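# Load a staple stick onto an open stapler's rail

## Task

Pick up one stick of staples from the tray and seat it straddling the open stapler's rail with its legs pointing down. The stapler must end up lying flat and resting directly on the table. The result only counts if it holds without the robot supporting anything. Finish by releasing the stick and moving the grippers away.

## Robot and tools

ROBOT. Two arms, left_arm and right_arm, each with six joints and a parallel gripper. Joint column order for each arm: waist, shoulder, elbow, wrist pitch, wrist yaw, wrist roll. The stated ranges in radians are waist -2.618 to 3.054, shoulder 0.000 to 3.142, elbow 0.000 to 3.142, wrist pitch -1.571 to 1.571, wrist yaw -1.571 to 1.571, wrist roll -2.094 to 2.094. A real end stop may sit up to 0.036 rad on either side of these values.

FRAME. Results report gripper poses in one shared frame: origin on the tabletop midway between the arms, +x out over the table, +z up, and left_arm on the +y side. The names left and right do not refer to image sides. end_effector_position is in metres and marks the spot between the finger pads, just under 1 cm behind the tips; end_effector_quat_wxyz gives orientation. In the gripper's own axes the fingers point along +z and close along y. Printed positions can be off, more so when the arm is stretched far.

TOOL execute_actions. Argument actions is a list holding zero or one item. An empty list is a look: nothing is commanded and the current state comes back. An item with rows is a motion: rows is a list of 1 to 15 rows, and steps (1 to 15, default 15) is how many control steps of 1/30 s it runs; each row covers one step and the final row repeats to fill the remaining steps. An item with only steps (up to 300) is a wait: no command, and it returns once that many steps have passed since the previous result, with your reply time included. Optional pictures (true/false) chooses whether camera images come back; they come by default. If a call is refused, the robot receives nothing.

ROW LAYOUT. Every row is a single list of 14 numbers, each in [-1, 1], covering both arms even if one stays still: left_arm's six joint values then its gripper opening, then right_arm's six joint values then its gripper opening. The joint values are offsets, not poses: each is measured from that arm's joint angles as shown in the latest result reporting them (or, before any such result, and for later calls within the same reply, from where the arm is when the action begins). They are not relative to the previous row. Scale: 1.0 equals 1.202 rad for waist, 1.258 for shoulder, 1.238 for elbow, 2.073 for wrist pitch, 2.022 for wrist yaw and wrist roll. Writing all zeros therefore pulls the arm back to the reference angles; it is not a hold. The opening value is absolute: +1 fully open, -1 closed.

LIMITS AND MOTION. A call is refused if any joint would be pushed outward beyond its range by more than 0.036 rad. Targets past a joint's real end, further out than it already is, are clipped to that end, and the result then prints "joint sent to its limit" (possibly referring to an earlier, still-running action); absence of the line does not prove there is room. Each step, targets are kept within a lead of the measured angle: 0.202 rad waist, 0.258 shoulder, 0.238 elbow, 0.573 wrist pitch, 0.522 wrist yaw and roll; and if the targets would move a gripper over 70 mm from where it is, all that arm's targets are scaled back. Big moves thus take several steps. Friction can leave a joint about 0.031 rad short, and smaller commands may not move it at all. Between calls the arms keep heading to the last row sent, until everything nearly stops or a step is HELD.

RESULT LINES. Joint positions and Joint velocities list each arm's joints (rad, rad/s) followed by finger-pad gap (m, m/s; 0.087 m fully open). grip_measured is the measured opening on the command scale; each gripper reads off by up to about 1 mm, consistently. To hold something, command roughly 0.02 below grip_measured for a firm grip, less for a gentle one; pads push up to about 20 N, and a quick close can squeeze harder. "joint command not followed" means a clearance check altered or blocked some joint targets; the rest of the row still ran. HELD marks steps where all or part of your row was not sent. Joint torques follow joint order (no gripper) and include offsets, scale and noise, so read them cautiously. MOTOR HOT appears from 75 °C; at 90 °C that arm is halted for 10 s, and at 100 °C it goes limp and drops; these show as OVER-TEMPERATURE FAULT lines. Avoid holding loads for long.

TOOL zoom_image. Arguments camera (cam_high, cam_low, cam_left_wrist, cam_right_wrist; all 896x504) and region [x0, y0, x1, y1] in pixels from the top-left, at most 504 by 504. It enlarges part of that camera's latest image.

TOOL finished_scene. Argument scene, the integer of the scene being ended. It is final and reports whether the goal was met; the goal must still hold afterwards.

ORDER. Look first, locate the tray, staple stick and open stapler, grasp a stick, carry it level, lower it so it straddles the rail legs-down, open the gripper, lift away, confirm with cameras, then end the scene.

CAUTIONS. Do not drop or knock anything off the table, do not tip or lift the stapler off the table, and do not let the arms collide or press on each other. Avoid slams, hard shoves and jerky moves. Outside forces may briefly tug a held item or nudge loose objects, so recheck before finishing.

Each tool is called after "Request:" by a JSON object that holds its "op" and its "data", one argument or row to a line.

## Session

Request:
{"op": "execute_actions", "data": {
  "actions": []
}}

Scene clock: 0.00 s of 4800.00 s.
left_arm: end_effector_position=(+0.3274, +0.4014, +0.1099) grip_measured=+0.989 end_effector_quat_wxyz=(-0.285, +0.814, -0.303, +0.405) | right_arm: end_effector_position=(+0.1158, +0.0438, +0.3165) grip_measured=+0.980 end_effector_quat_wxyz=(-0.615, +0.788, -0.005, -0.024)
Joint positions: left_arm=[ 0.468  1.007  0.274  0.185  0.214 -2.043  0.087] | right_arm=[ 1.205  1.139  1.003 -0.119 -0.278 -1.598  0.087]
Joint velocities: left_arm=[-0.012  0.017 -0.002  0.081 -0.007 -0.066 -0.   ] | right_arm=[-0.002 -0.027 -0.007 -0.007  0.007  0.022  0.001]
Joint torques (N m, as the arm reports them, + toward a larger angle): no reading
Motor temperatures (°C, as the motors report them): left_arm=[23 24 24 26 25 25] | right_arm=[24 22 26 24 23 25]

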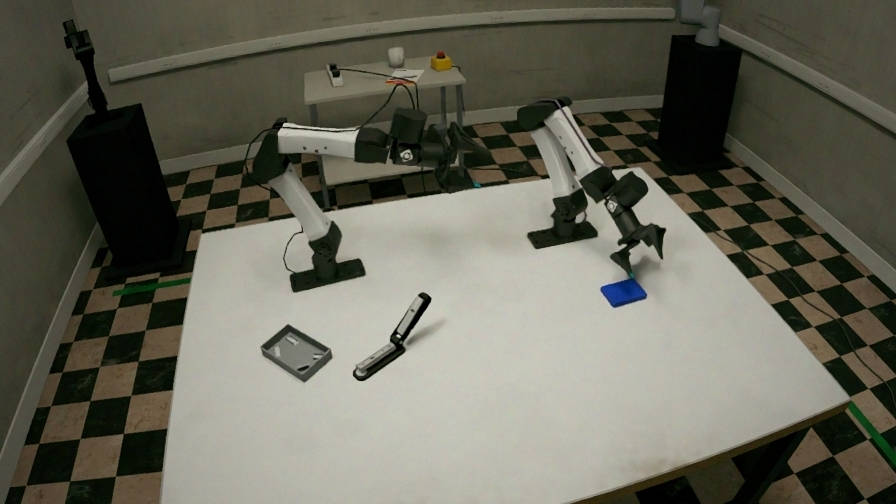

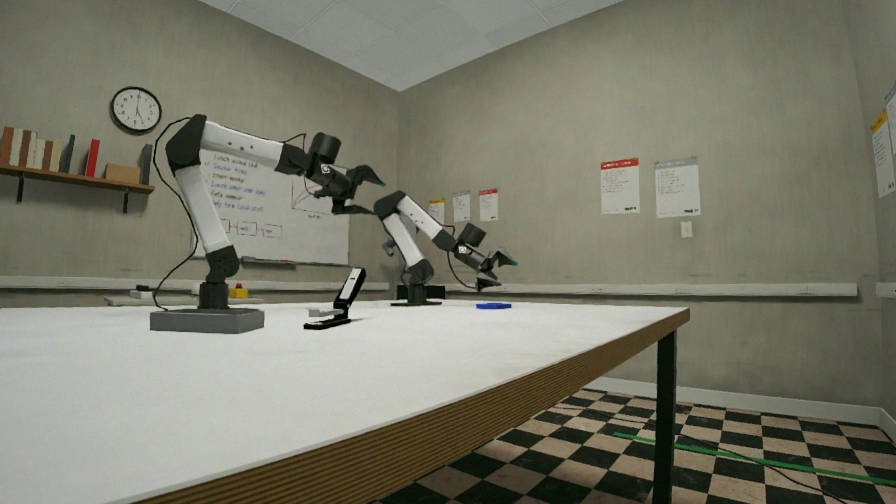

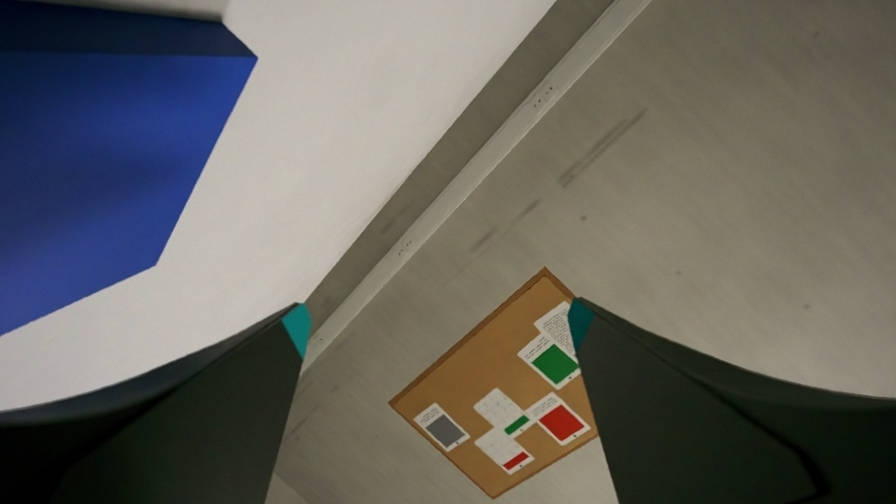

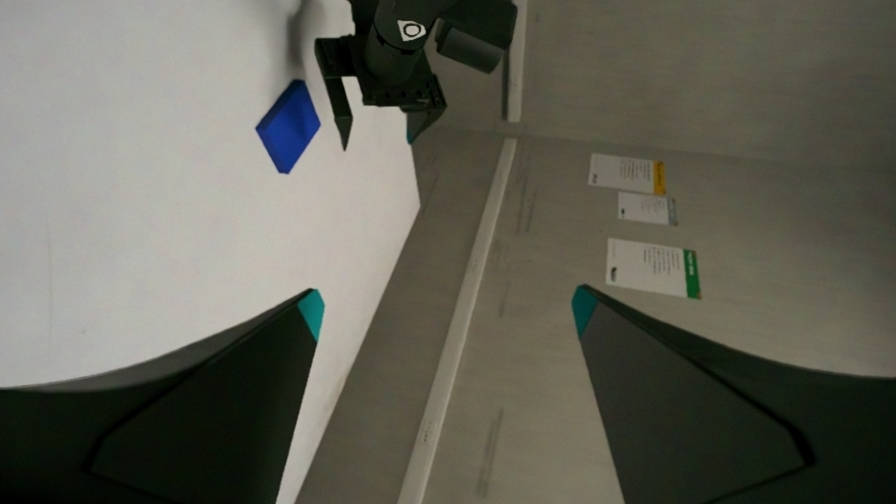

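Request:
{"op": "zoom_image", "data": {
  "camera": "cam_high",
  "region": [240, 270, 460, 400]
}}

Region (240, 270, 460, 400) of cam_high's 896x504 image, scaled by 2.291, with more detail than that image has; it fills the top 298 rows of this view, and the rest is white.

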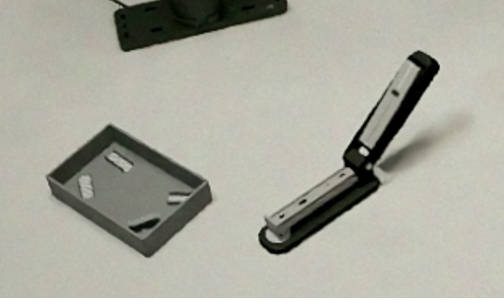

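Request:
{"op": "execute_actions", "data": {
  "actions": [
    {"rows":[[0,0,0,0,0,0,1,-1,0.2,0,-0.6,0.137,0.79,1]],"steps":15}
  ],
  "pictures": false
}}

Request:
{"op": "execute_actions", "data": {
  "actions": [
    {"steps":40}
  ]
}}

Scene clock: 17.03 s of 4800.00 s.
left_arm: end_effector_position=(+0.3274, +0.4014, +0.1099) grip_measured=+0.989 end_effector_quat_wxyz=(-0.285, +0.814, -0.303, +0.405) | right_arm: end_effector_position=(+0.2262, -0.1066, +0.1160) grip_measured=+0.980 end_effector_quat_wxyz=(-0.260, +0.807, -0.529, -0.036)
Joint positions: left_arm=[ 0.468  1.007  0.274  0.185  0.214 -2.043  0.087] | right_arm=[ 0.82   1.345  1.004 -0.707 -0.099 -1.023  0.087]
Joint velocities: left_arm=[-0.002  0.007  0.002 -0.022  0.007 -0.022  0.   ] | right_arm=[-0.999  0.149 -0.017 -1.516  0.271  1.414  0.001]
Joint torques (N m, as the arm reports them, + toward a larger angle): left_arm=[-0.04 -1.59  6.93  1.66  0.    0.09] | right_arm=[-0.74 -3.75  7.58  1.36 -0.18  0.12]
Motor temperatures (°C, as the motors report them): left_arm=[23 24 26 30 25 25] | right_arm=[24 23 29 27 23 25]
Steps of this call (steps 1 to 90: nothing new was sent; then 13.53 s passed at rest; steps 91 to 105: all 15 steps of this action). Readings (joint positions):
91: left_arm=[0.468 1.007 0.274 0.185 0.214 -2.043] | right_arm=[1.199 1.144 1.004 -0.134 -0.272 -1.574]
92: left_arm=[0.468 1.007 0.274 0.185 0.214 -2.043] | right_arm=[1.183 1.154 1.004 -0.157 -0.260 -1.543]
94: left_arm=[0.468 1.007 0.274 0.185 0.214 -2.043] | right_arm=[1.140 1.189 1.004 -0.218 -0.233 -1.480]
98: left_arm=[0.468 1.007 0.274 0.185 0.214 -2.043] | right_arm=[1.041 1.269 1.004 -0.372 -0.178 -1.335]
105: the state above

Scene clock: 18.37 s of 4800.00 s.
left_arm: end_effector_position=(+0.3274, +0.4014, +0.1099) grip_measured=+0.989 end_effector_quat_wxyz=(-0.285, +0.814, -0.303, +0.405) | right_arm: end_effector_position=(+0.1615, -0.3359, +0.0982) grip_measured=+0.980 end_effector_quat_wxyz=(-0.076, -0.061, +0.995, -0.003)
Joint positions: left_arm=[ 0.468  1.007  0.274  0.185  0.214 -2.043  0.087] | right_arm=[ 0.002  1.38   1.004 -1.346 -0.002 -0.009  0.087]
Joint velocities: left_arm=[ 0.002  0.007 -0.012  0.037  0.007 -0.022  0.   ] | right_arm=[ 0.007  0.007  0.002 -0.095 -0.095 -0.051 -0.001]
Joint torques (N m, as the arm reports them, + toward a larger angle): left_arm=[-0.08 -1.64  6.91  1.64 -0.01  0.09] | right_arm=[-0.21 -3.03  6.34 -0.07 -0.15  0.12]
Motor temperatures (°C, as the motors report them): left_arm=[23 24 26 30 25 25] | right_arm=[24 23 29 27 23 25]
Steps of this call (steps 1 to 40: the robot went on to your last target). Readings (joint positions):
1: left_arm=[0.468 1.007 0.274 0.185 0.214 -2.043] | right_arm=[0.784 1.350 1.004 -0.760 -0.091 -0.974]
2: left_arm=[0.468 1.007 0.274 0.185 0.214 -2.043] | right_arm=[0.750 1.353 1.004 -0.802 -0.098 -0.929]
4: left_arm=[0.468 1.007 0.274 0.185 0.214 -2.043] | right_arm=[0.682 1.353 1.004 -0.893 -0.090 -0.822]
8: left_arm=[0.468 1.007 0.274 0.185 0.214 -2.043] | right_arm=[0.471 1.366 1.004 -1.108 -0.059 -0.514]
40: the state above

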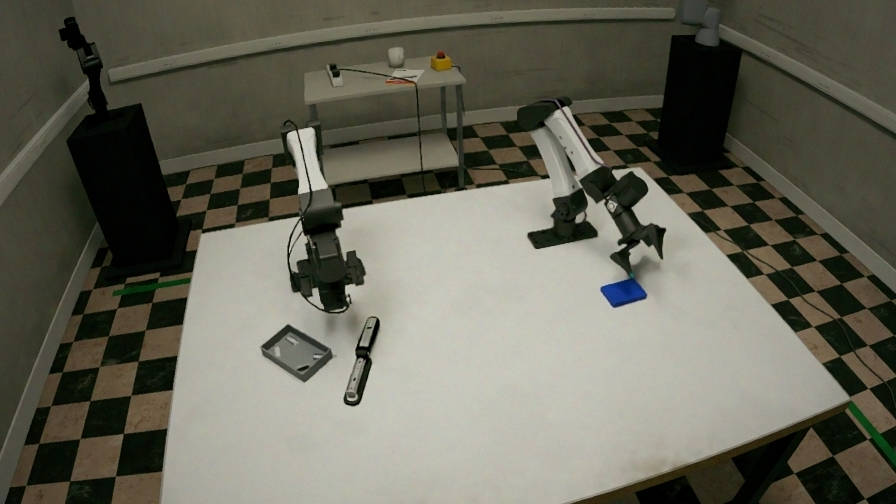

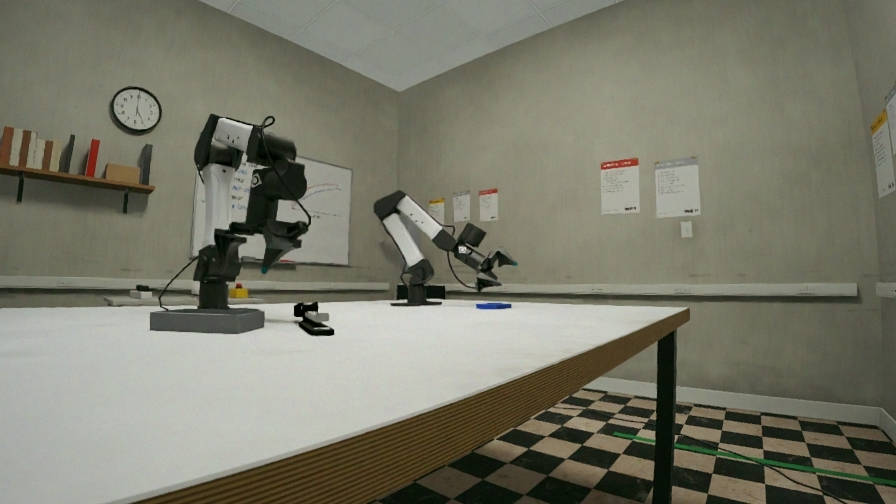

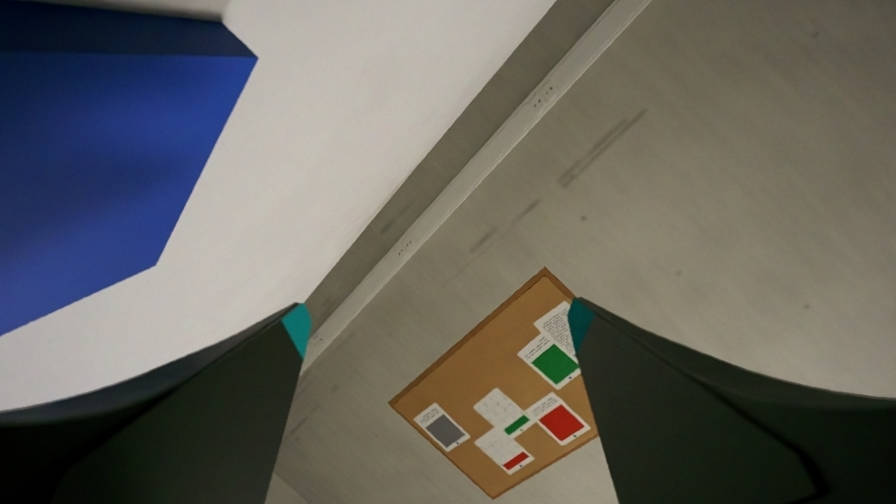

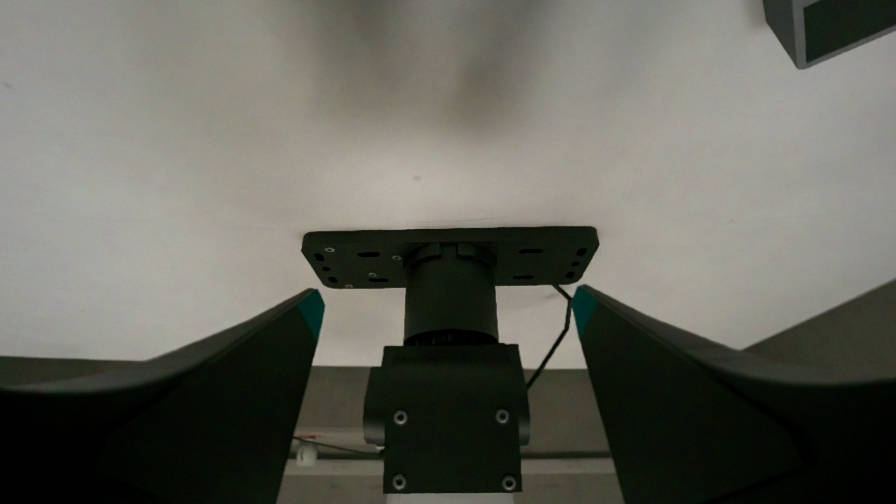

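Request:
{"op": "execute_actions", "data": {
  "actions": [
    {"rows":[[0,0,0,0,0,0,1,-0.3,0.25,0.25,0.07,0,0,1]],"steps":15}
  ],
  "pictures": false
}}

Request:
{"op": "execute_actions", "data": {
  "actions": [
    {"steps":25}
  ]
}}

Scene clock: 24.70 s of 4800.00 s.
left_arm: end_effector_position=(+0.3274, +0.4014, +0.1099) grip_measured=+0.989 end_effector_quat_wxyz=(-0.285, +0.814, -0.303, +0.405) | right_arm: end_effector_position=(+0.2601, -0.4146, +0.0857) grip_measured=+0.980 end_effector_quat_wxyz=(-0.025, +0.123, +0.992, +0.003)
Joint positions: left_arm=[ 0.468  1.007  0.274  0.185  0.214 -2.043  0.087] | right_arm=[-0.366  1.694  1.284 -1.211  0.001 -0.009  0.087]
Joint velocities: left_arm=[-0.002 -0.012 -0.032 -0.022  0.051 -0.022  0.001] | right_arm=[-0.012 -0.007 -0.007 -0.051 -0.081 -0.022  0.   ]
Joint torques (N m, as the arm reports them, + toward a larger angle): left_arm=[ 0.03 -1.6   7.    1.66 -0.01  0.13] | right_arm=[ 0.37 -6.74  9.21  0.44 -0.18  0.03]
Motor temperatures (°C, as the motors report them): left_arm=[23 24 27 31 25 25] | right_arm=[24 23 29 26 23 25]
Steps of this call (steps 1 to 15: the robot went on to your last target; steps 16 to 90: nothing new was sent; then 2.83 s passed at rest; steps 91 to 105: all 15 steps of this action). Readings (joint positions):
91: left_arm=[0.468 1.007 0.274 0.185 0.214 -2.043] | right_arm=[-0.017 1.403 1.027 -1.359 -0.009 -0.009]
92: left_arm=[0.468 1.007 0.274 0.185 0.214 -2.043] | right_arm=[-0.061 1.454 1.078 -1.360 -0.011 -0.009]
94: left_arm=[0.468 1.007 0.274 0.185 0.214 -2.043] | right_arm=[-0.159 1.567 1.185 -1.319 -0.012 -0.009]
98: left_arm=[0.468 1.007 0.274 0.185 0.214 -2.043] | right_arm=[-0.351 1.690 1.283 -1.219 -0.004 -0.009]
105: the state above

Scene clock: 25.53 s of 4800.00 s.
left_arm: end_effector_position=(+0.3274, +0.4014, +0.1099) grip_measured=+0.989 end_effector_quat_wxyz=(-0.285, +0.814, -0.303, +0.405) | right_arm: end_effector_position=(+0.2601, -0.4146, +0.0857) grip_measured=+0.980 end_effector_quat_wxyz=(-0.025, +0.123, +0.992, +0.003)
Joint positions: left_arm=[ 0.468  1.007  0.274  0.185  0.214 -2.043  0.087] | right_arm=[-0.366  1.694  1.284 -1.211  0.001 -0.009  0.087]
Joint velocities: left_arm=[ 0.002 -0.012 -0.012 -0.022  0.007 -0.081  0.   ] | right_arm=[-0.007 -0.007 -0.012  0.095 -0.022 -0.051  0.001]
Joint torques (N m, as the arm reports them, + toward a larger angle): left_arm=[-0.04 -1.64  6.91  1.65  0.    0.11] | right_arm=[ 0.36 -6.73  9.2   0.44 -0.18  0.03]
Motor temperatures (°C, as the motors report them): left_arm=[23 24 27 31 25 25] | right_arm=[24 23 29 26 23 25]
Steps of this call (steps 1 to 15: the robot went on to your last target; steps 16 to 25: nothing new was sent). Readings (joint positions):
1: left_arm=[0.468 1.007 0.274 0.185 0.214 -2.043] | right_arm=[-0.366 1.694 1.284 -1.211 0.001 -0.009]
2: left_arm=[0.468 1.007 0.274 0.185 0.214 -2.043] | right_arm=[-0.366 1.694 1.284 -1.211 0.001 -0.009]
4: left_arm=[0.468 1.007 0.274 0.185 0.214 -2.043] | right_arm=[-0.366 1.694 1.284 -1.211 0.001 -0.009]
8: left_arm=[0.468 1.007 0.274 0.185 0.214 -2.043] | right_arm=[-0.366 1.694 1.284 -1.211 0.001 -0.009]
25: the state above
All arms were judged still, so your last target was given up. Only a new action makes them travel on or press farther. Fingers that are still opening or closing keep moving.

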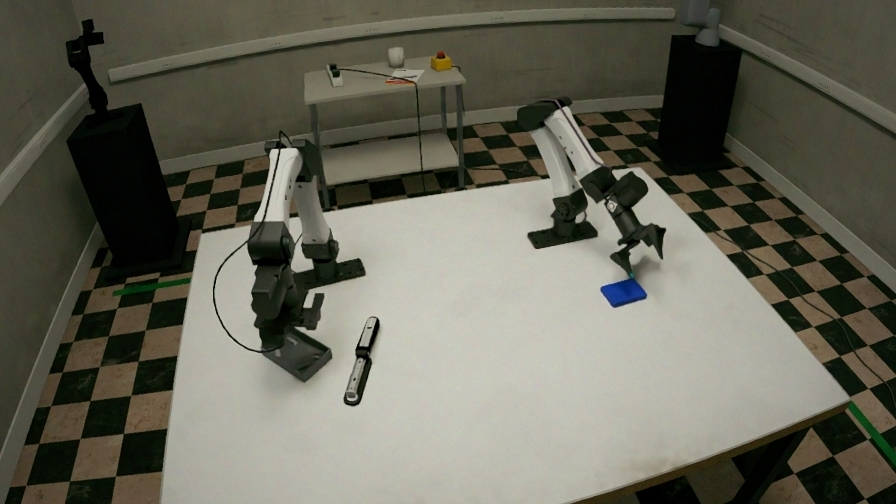

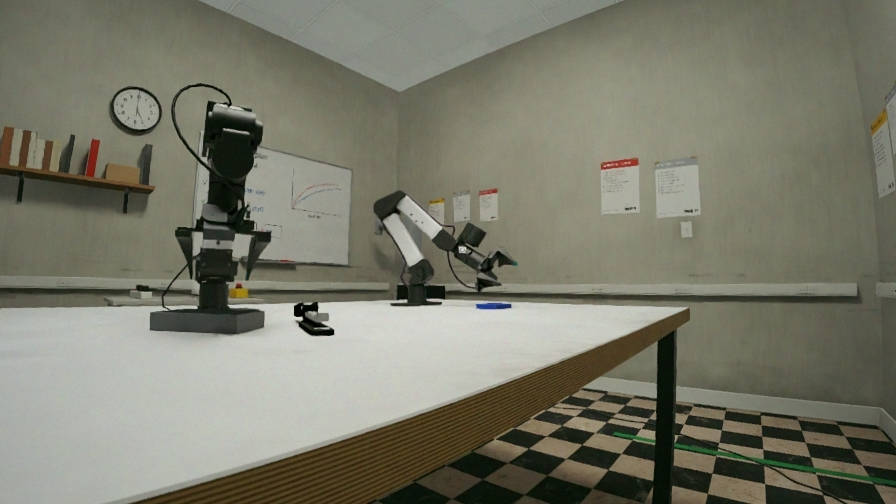

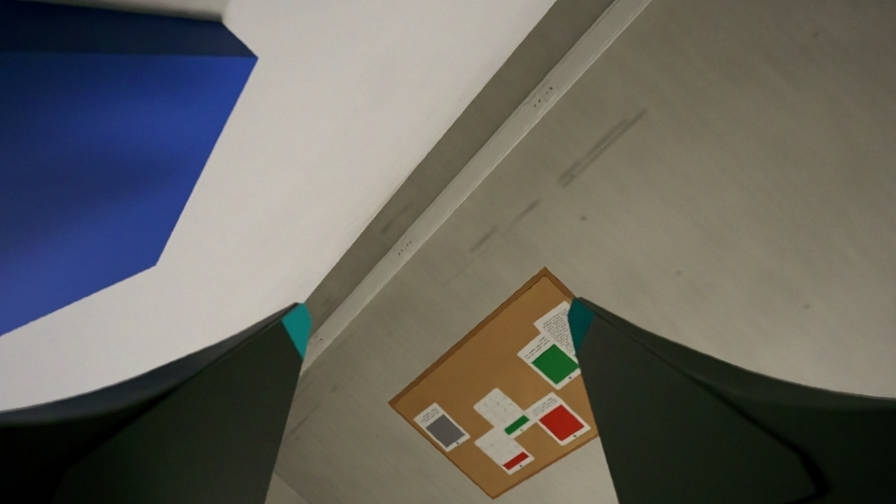

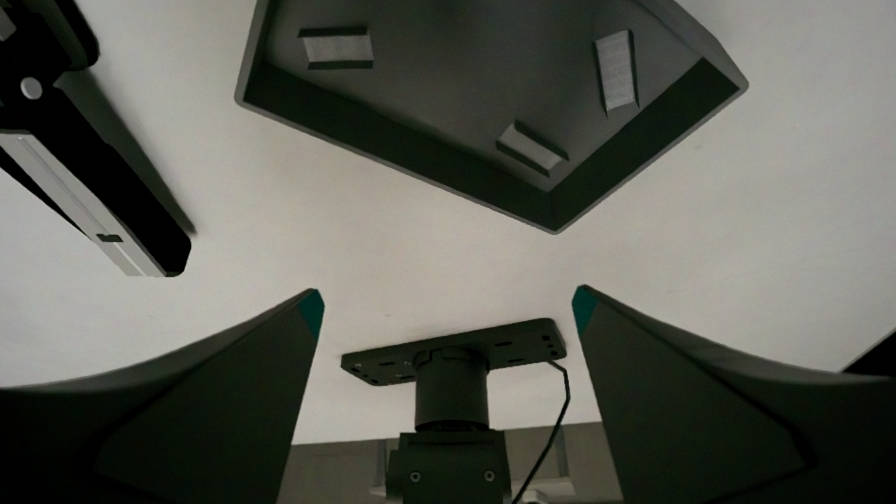

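Request:
{"op": "execute_actions", "data": {
  "actions": [
    {"rows":[[0,0,0,0,0,0,1,-0.03,0.15,0.2,-0.03,0,0,1]],"steps":15}
  ]
}}

Scene clock: 30.57 s of 4800.00 s.
left_arm: end_effector_position=(+0.3274, +0.4014, +0.1099) grip_measured=+0.989 end_effector_quat_wxyz=(-0.285, +0.814, -0.303, +0.405) | right_arm: end_effector_position=(+0.3026, -0.4351, +0.0846) grip_measured=+0.980 end_effector_quat_wxyz=(-0.030, +0.138, +0.990, +0.004)
Joint positions: left_arm=[ 0.468  1.007  0.274  0.185  0.214 -2.043  0.087] | right_arm=[-0.398  1.878  1.503 -1.256  0.    -0.009  0.087]
Joint velocities: left_arm=[-0.017  0.002 -0.007  0.037  0.022 -0.081 -0.001] | right_arm=[ 0.007  0.007 -0.007 -0.022 -0.066  0.022  0.001]
Joint torques (N m, as the arm reports them, + toward a larger angle): left_arm=[-0.06 -1.64  6.82  1.67 -0.02  0.08] | right_arm=[-0.68 -7.98  9.09  0.14 -0.14  0.02]
Motor temperatures (°C, as the motors report them): left_arm=[23 24 28 32 25 25] | right_arm=[24 24 30 26 23 25]
Steps of this call (steps 1 to 90: nothing new was sent; then 1.53 s passed at rest; steps 91 to 105: all 15 steps of this action). Readings (joint positions):
91: left_arm=[0.468 1.007 0.274 0.185 0.214 -2.043] | right_arm=[-0.369 1.721 1.322 -1.247 0.000 -0.009]
92: left_arm=[0.468 1.007 0.274 0.185 0.214 -2.043] | right_arm=[-0.375 1.770 1.394 -1.275 0.000 -0.009]
94: left_arm=[0.468 1.007 0.274 0.185 0.214 -2.043] | right_arm=[-0.389 1.846 1.485 -1.251 0.000 -0.009]
98: left_arm=[0.468 1.007 0.274 0.185 0.214 -2.043] | right_arm=[-0.398 1.878 1.503 -1.248 0.000 -0.009]
105: the state above

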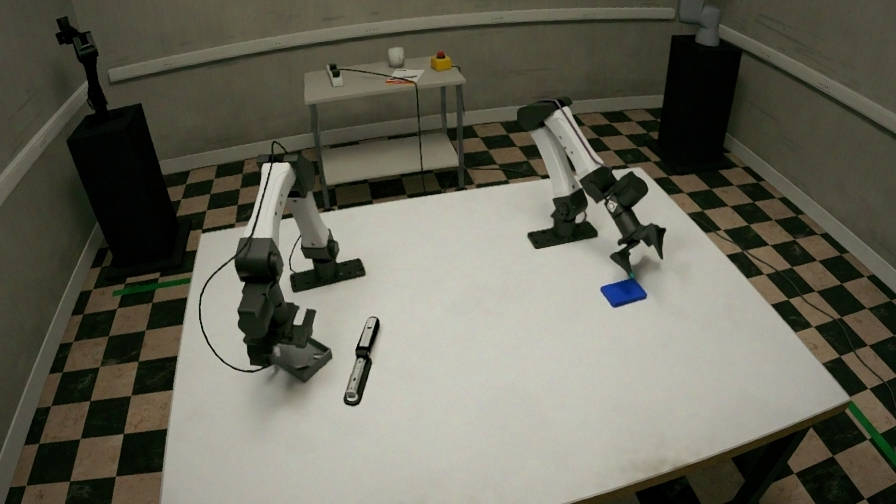

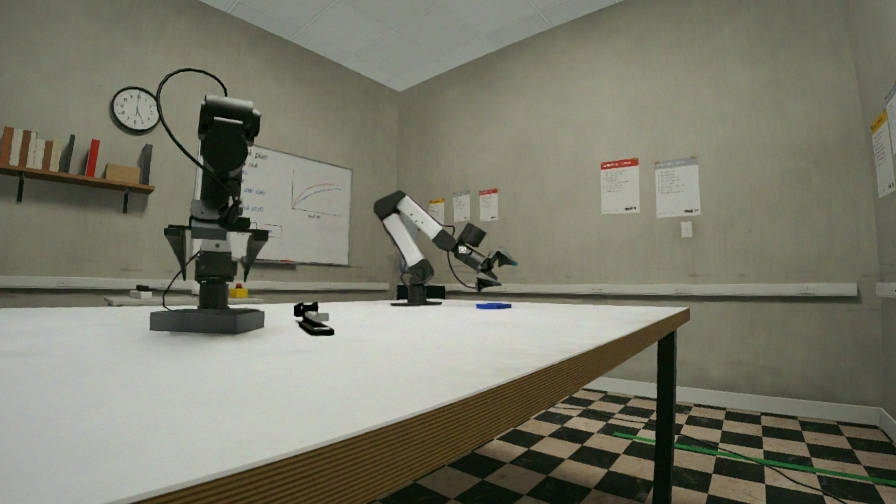

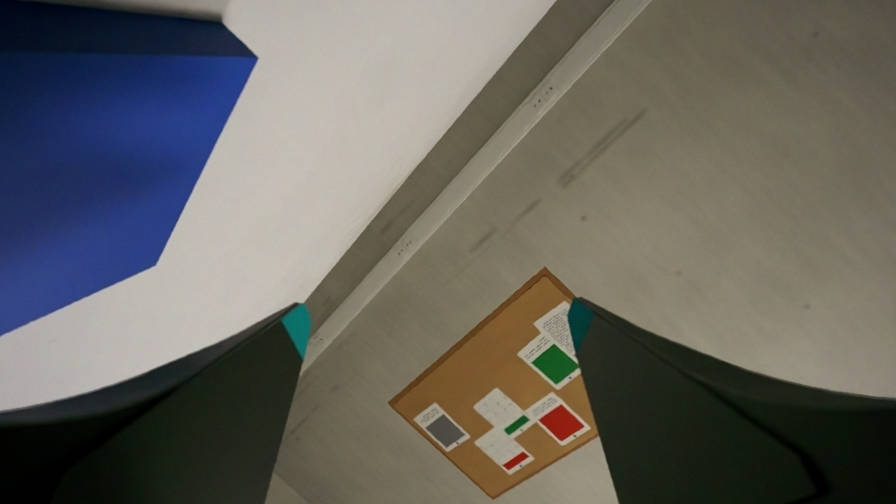

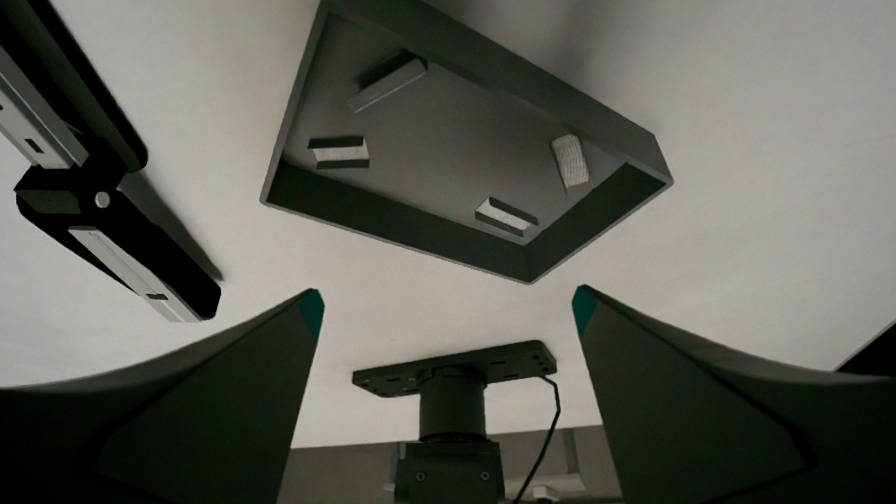

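Request:
{"op": "zoom_image", "data": {
  "camera": "cam_right_wrist",
  "region": [260, 0, 680, 280]
}}

Region (260, 0, 680, 280) of cam_right_wrist's 896x504 image, scaled by 1.200, with more detail than that image has.

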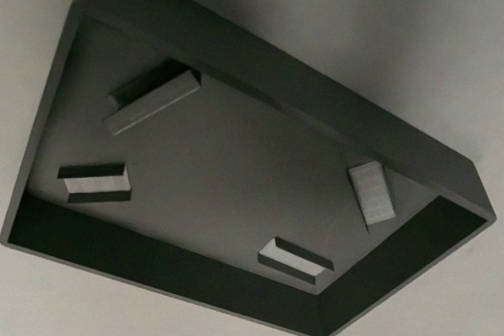

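Request:
{"op": "execute_actions", "data": {
  "actions": [
    {"rows":[[0,0,0,0,0,0,1,-0.08,0.2,0.27,-0.03,0,0,1]],"steps":15}
  ]
}}

Scene clock: 41.83 s of 4800.00 s.
left_arm: end_effector_position=(+0.3274, +0.4014, +0.1099) grip_measured=+0.989 end_effector_quat_wxyz=(-0.285, +0.814, -0.303, +0.405) | right_arm: end_effector_position=(+0.3511, -0.4875, +0.0667) grip_measured=+0.980 end_effector_quat_wxyz=(-0.029, +0.189, +0.982, +0.006)
Joint positions: left_arm=[ 0.468  1.007  0.274  0.185  0.214 -2.043  0.087] | right_arm=[-0.501  2.138  1.807 -1.299 -0.001 -0.009  0.087]
Joint velocities: left_arm=[-0.002  0.002 -0.007 -0.022 -0.051 -0.037 -0.   ] | right_arm=[-0.002 -0.017 -0.012 -0.051 -0.022 -0.051  0.   ]
Joint torques (N m, as the arm reports them, + toward a larger angle): left_arm=[-0.08 -1.66  6.91  1.65  0.01  0.09] | right_arm=[  0.21 -10.98   9.24   0.13  -0.14   0.02]
Motor temperatures (°C, as the motors report them): left_arm=[23 24 28 33 25 25] | right_arm=[24 26 31 25 23 25]
Steps of this call (steps 1 to 15: the robot went on to your last target; steps 16 to 90: nothing new was sent; then 7.77 s passed at rest; steps 91 to 105: all 15 steps of this action). Readings (joint positions):
91: left_arm=[0.468 1.007 0.274 0.185 0.214 -2.043] | right_arm=[-0.406 1.912 1.547 -1.297 -0.003 -0.009]
92: left_arm=[0.468 1.007 0.274 0.185 0.214 -2.043] | right_arm=[-0.422 1.973 1.632 -1.327 -0.005 -0.009]
94: left_arm=[0.468 1.007 0.274 0.185 0.214 -2.043] | right_arm=[-0.464 2.084 1.762 -1.303 -0.005 -0.009]
98: left_arm=[0.468 1.007 0.274 0.185 0.214 -2.043] | right_arm=[-0.503 2.138 1.798 -1.290 -0.001 -0.009]
105: the state above

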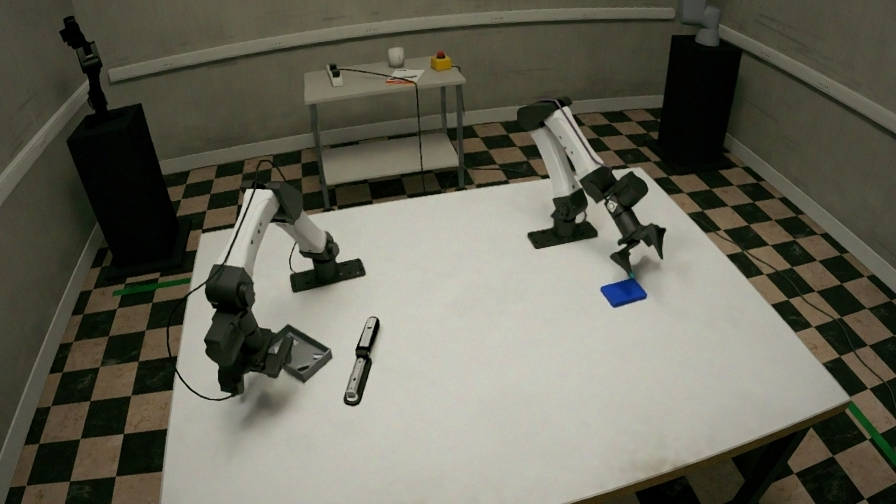

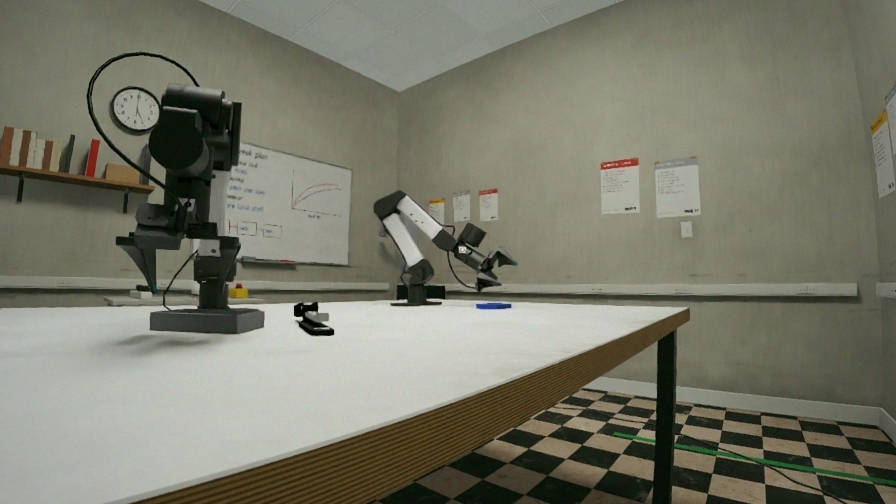

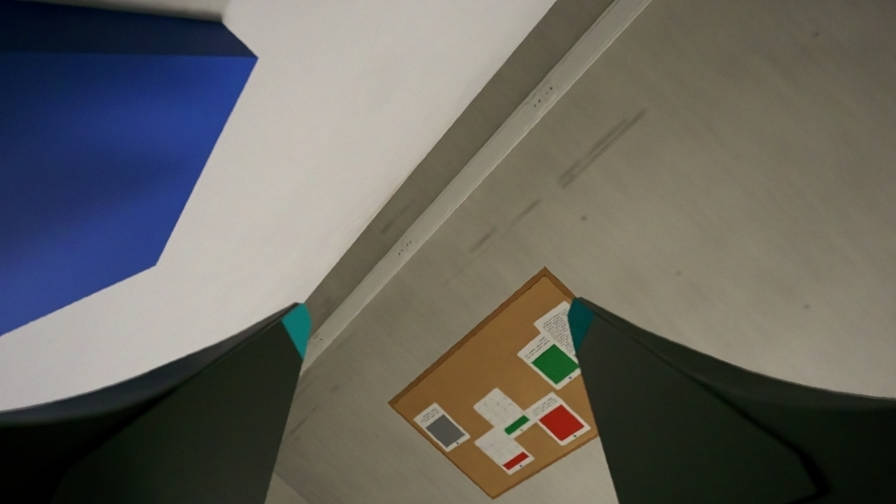

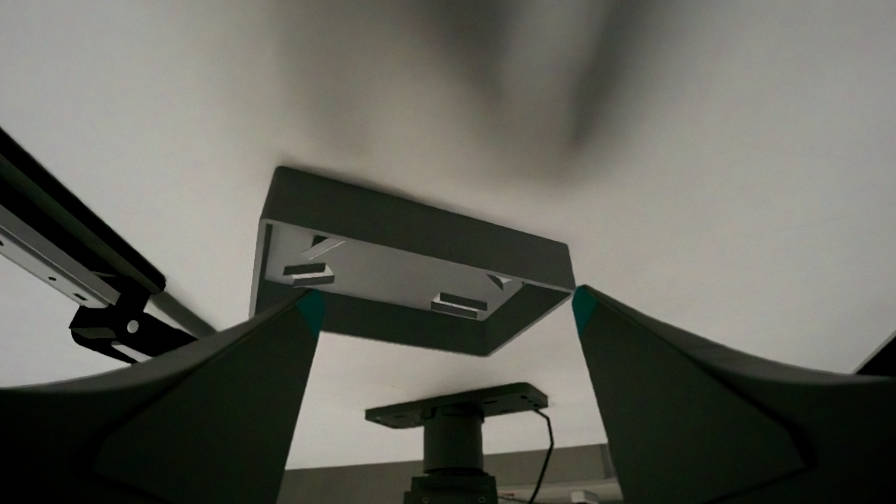

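Request:
{"op": "execute_actions", "data": {
  "actions": [
    {"rows":[[0,0,0,0,0,0,1,-0.02,-0.1,-0.12,0.0,0,0,-0.2]],"steps":15}
  ]
}}

Scene clock: 48.67 s of 4800.00 s.
left_arm: end_effector_position=(+0.3274, +0.4014, +0.1099) grip_measured=+0.989 end_effector_quat_wxyz=(-0.285, +0.814, -0.303, +0.405) | right_arm: end_effector_position=(+0.3207, -0.4816, +0.0777) grip_measured=-0.200 end_effector_quat_wxyz=(-0.039, +0.198, +0.979, +0.009)
Joint positions: left_arm=[ 0.468  1.007  0.274  0.185  0.214 -2.043  0.087] | right_arm=[-0.519  2.03   1.682 -1.303 -0.001 -0.009  0.035]
Joint velocities: left_arm=[-0.007 -0.002 -0.007 -0.022  0.007 -0.066  0.   ] | right_arm=[ 0.002 -0.012 -0.007 -0.022  0.051 -0.066  0.002]
Joint torques (N m, as the arm reports them, + toward a larger angle): left_arm=[ 0.04 -1.59  6.88  1.63 -0.01  0.1 ] | right_arm=[ -0.71 -10.86   4.49   0.31  -0.15   0.02]
Motor temperatures (°C, as the motors report them): left_arm=[23 24 29 33 25 25] | right_arm=[24 28 32 25 23 25]
Steps of this call (steps 1 to 15: the robot went on to your last target; steps 16 to 90: nothing new was sent; then 3.33 s passed at rest; steps 91 to 105: all 15 steps of this action). Readings (joint positions):
91: left_arm=[0.468 1.007 0.274 0.185 0.214 -2.043] | right_arm=[-0.502 2.123 1.782 -1.285 -0.001 -0.009]
92: left_arm=[0.468 1.007 0.274 0.185 0.214 -2.043] | right_arm=[-0.504 2.095 1.738 -1.277 -0.001 -0.009]
94: left_arm=[0.468 1.007 0.274 0.185 0.214 -2.043] | right_arm=[-0.512 2.054 1.690 -1.297 -0.001 -0.009]
98: left_arm=[0.468 1.007 0.274 0.185 0.214 -2.043] | right_arm=[-0.519 2.030 1.682 -1.303 -0.001 -0.009]
105: the state above

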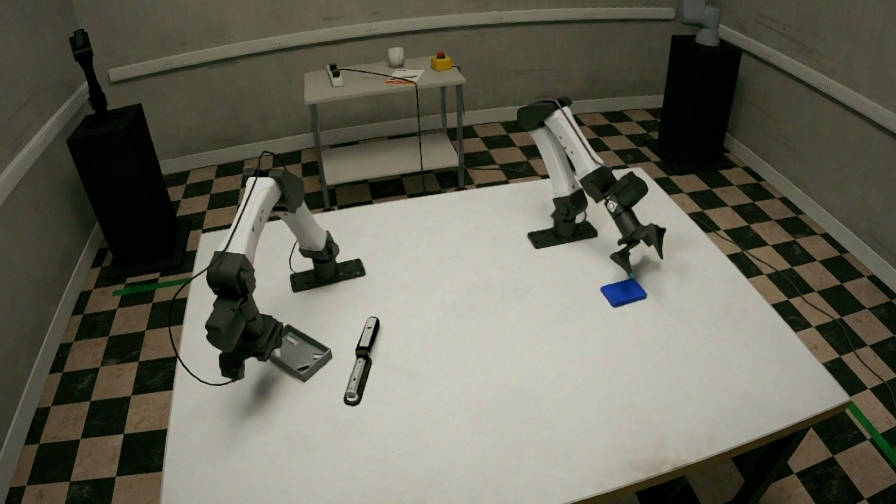

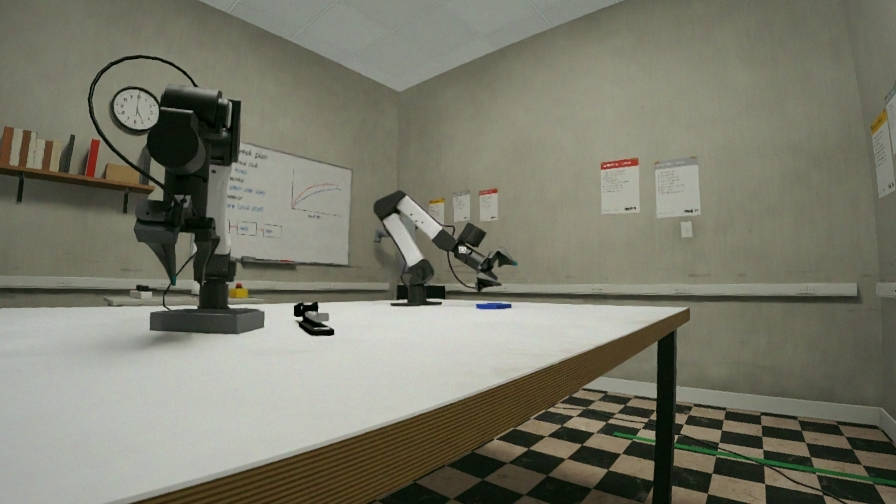

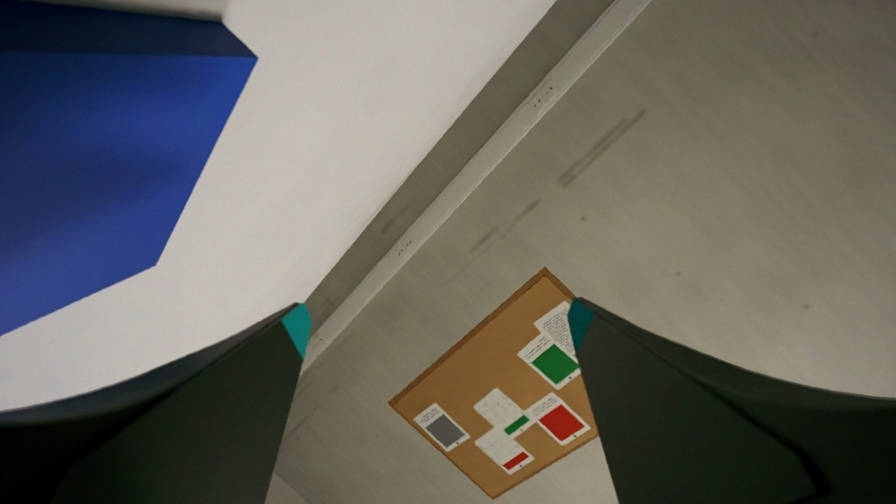

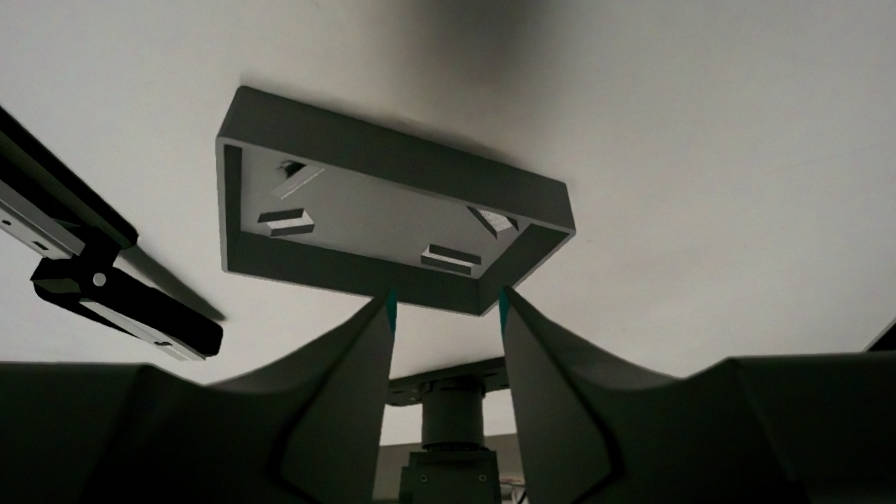

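Request:
{"op": "execute_actions", "data": {
  "actions": [
    {"rows":[[0,0,0,0,0,0,1,-0.03,0.07,0,0.07,0,0,-0.2]],"steps":15}
  ]
}}

Scene clock: 54.03 s of 4800.00 s.
left_arm: end_effector_position=(+0.3274, +0.4014, +0.1099) grip_measured=+0.989 end_effector_quat_wxyz=(-0.285, +0.814, -0.303, +0.405) | right_arm: end_effector_position=(+0.3395, -0.5024, +0.0413) grip_measured=-0.200 end_effector_quat_wxyz=(-0.023, +0.214, +0.976, +0.006)
Joint positions: left_arm=[ 0.468  1.007  0.274  0.185  0.214 -2.043  0.087] | right_arm=[-0.552  2.121  1.682 -1.179 -0.001 -0.009  0.035]
Joint velocities: left_arm=[ 0.007 -0.007 -0.007 -0.11  -0.022  0.007  0.001] | right_arm=[-0.007 -0.007 -0.007  0.051  0.081  0.007 -0.   ]
Joint torques (N m, as the arm reports them, + toward a larger angle): left_arm=[ 0.03 -1.64  6.9   1.65  0.    0.08] | right_arm=[ -0.58 -10.46   6.56   0.53  -0.15   0.02]
Motor temperatures (°C, as the motors report them): left_arm=[23 24 29 34 25 25] | right_arm=[24 30 32 25 23 25]
Steps of this call (steps 1 to 15: the robot went on to your last target; steps 16 to 90: nothing new was sent; then 1.87 s passed at rest; steps 91 to 105: all 15 steps of this action). Readings (joint positions):
91: left_arm=[0.468 1.007 0.274 0.185 0.214 -2.043] | right_arm=[-0.522 2.036 1.682 -1.294 -0.001 -0.009]
92: left_arm=[0.468 1.007 0.274 0.185 0.214 -2.043] | right_arm=[-0.526 2.047 1.682 -1.271 -0.001 -0.009]
94: left_arm=[0.468 1.007 0.274 0.185 0.214 -2.043] | right_arm=[-0.539 2.082 1.682 -1.232 -0.001 -0.009]
98: left_arm=[0.468 1.007 0.274 0.185 0.214 -2.043] | right_arm=[-0.552 2.121 1.682 -1.196 -0.001 -0.009]
105: the state above

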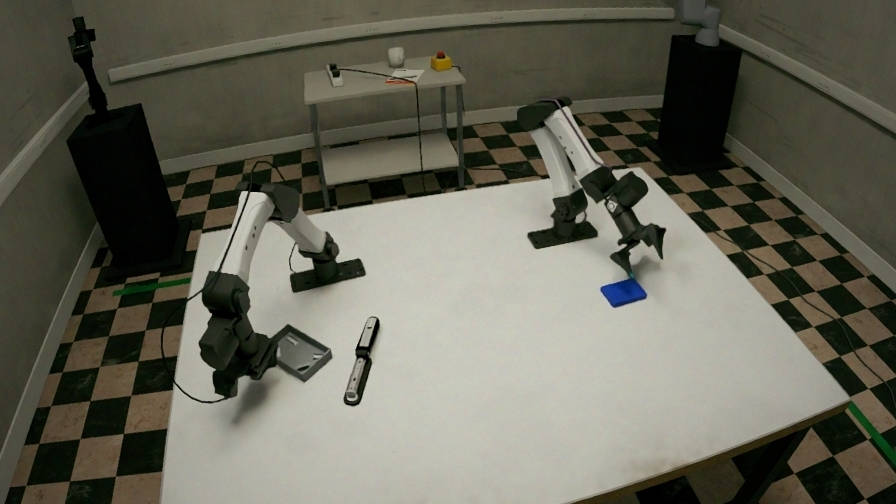

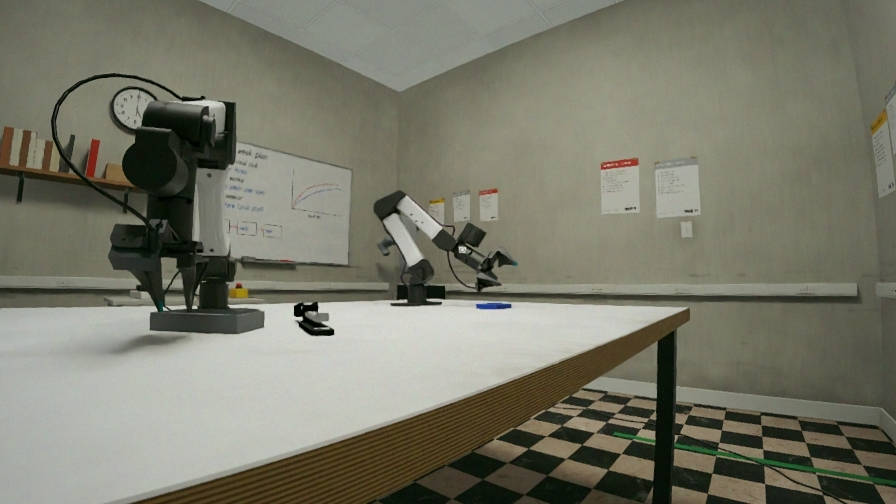

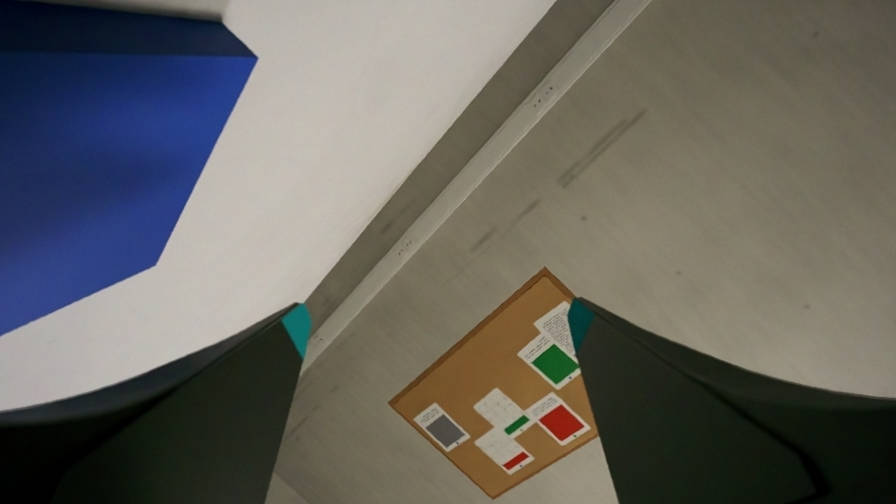

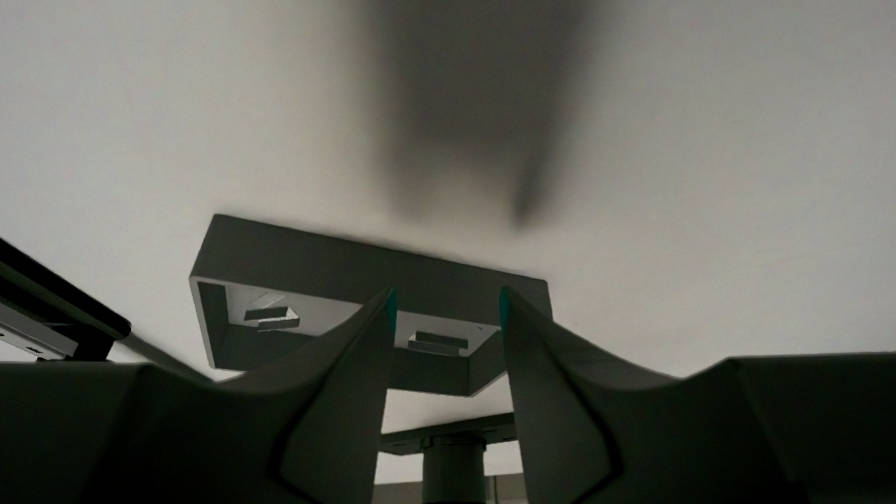

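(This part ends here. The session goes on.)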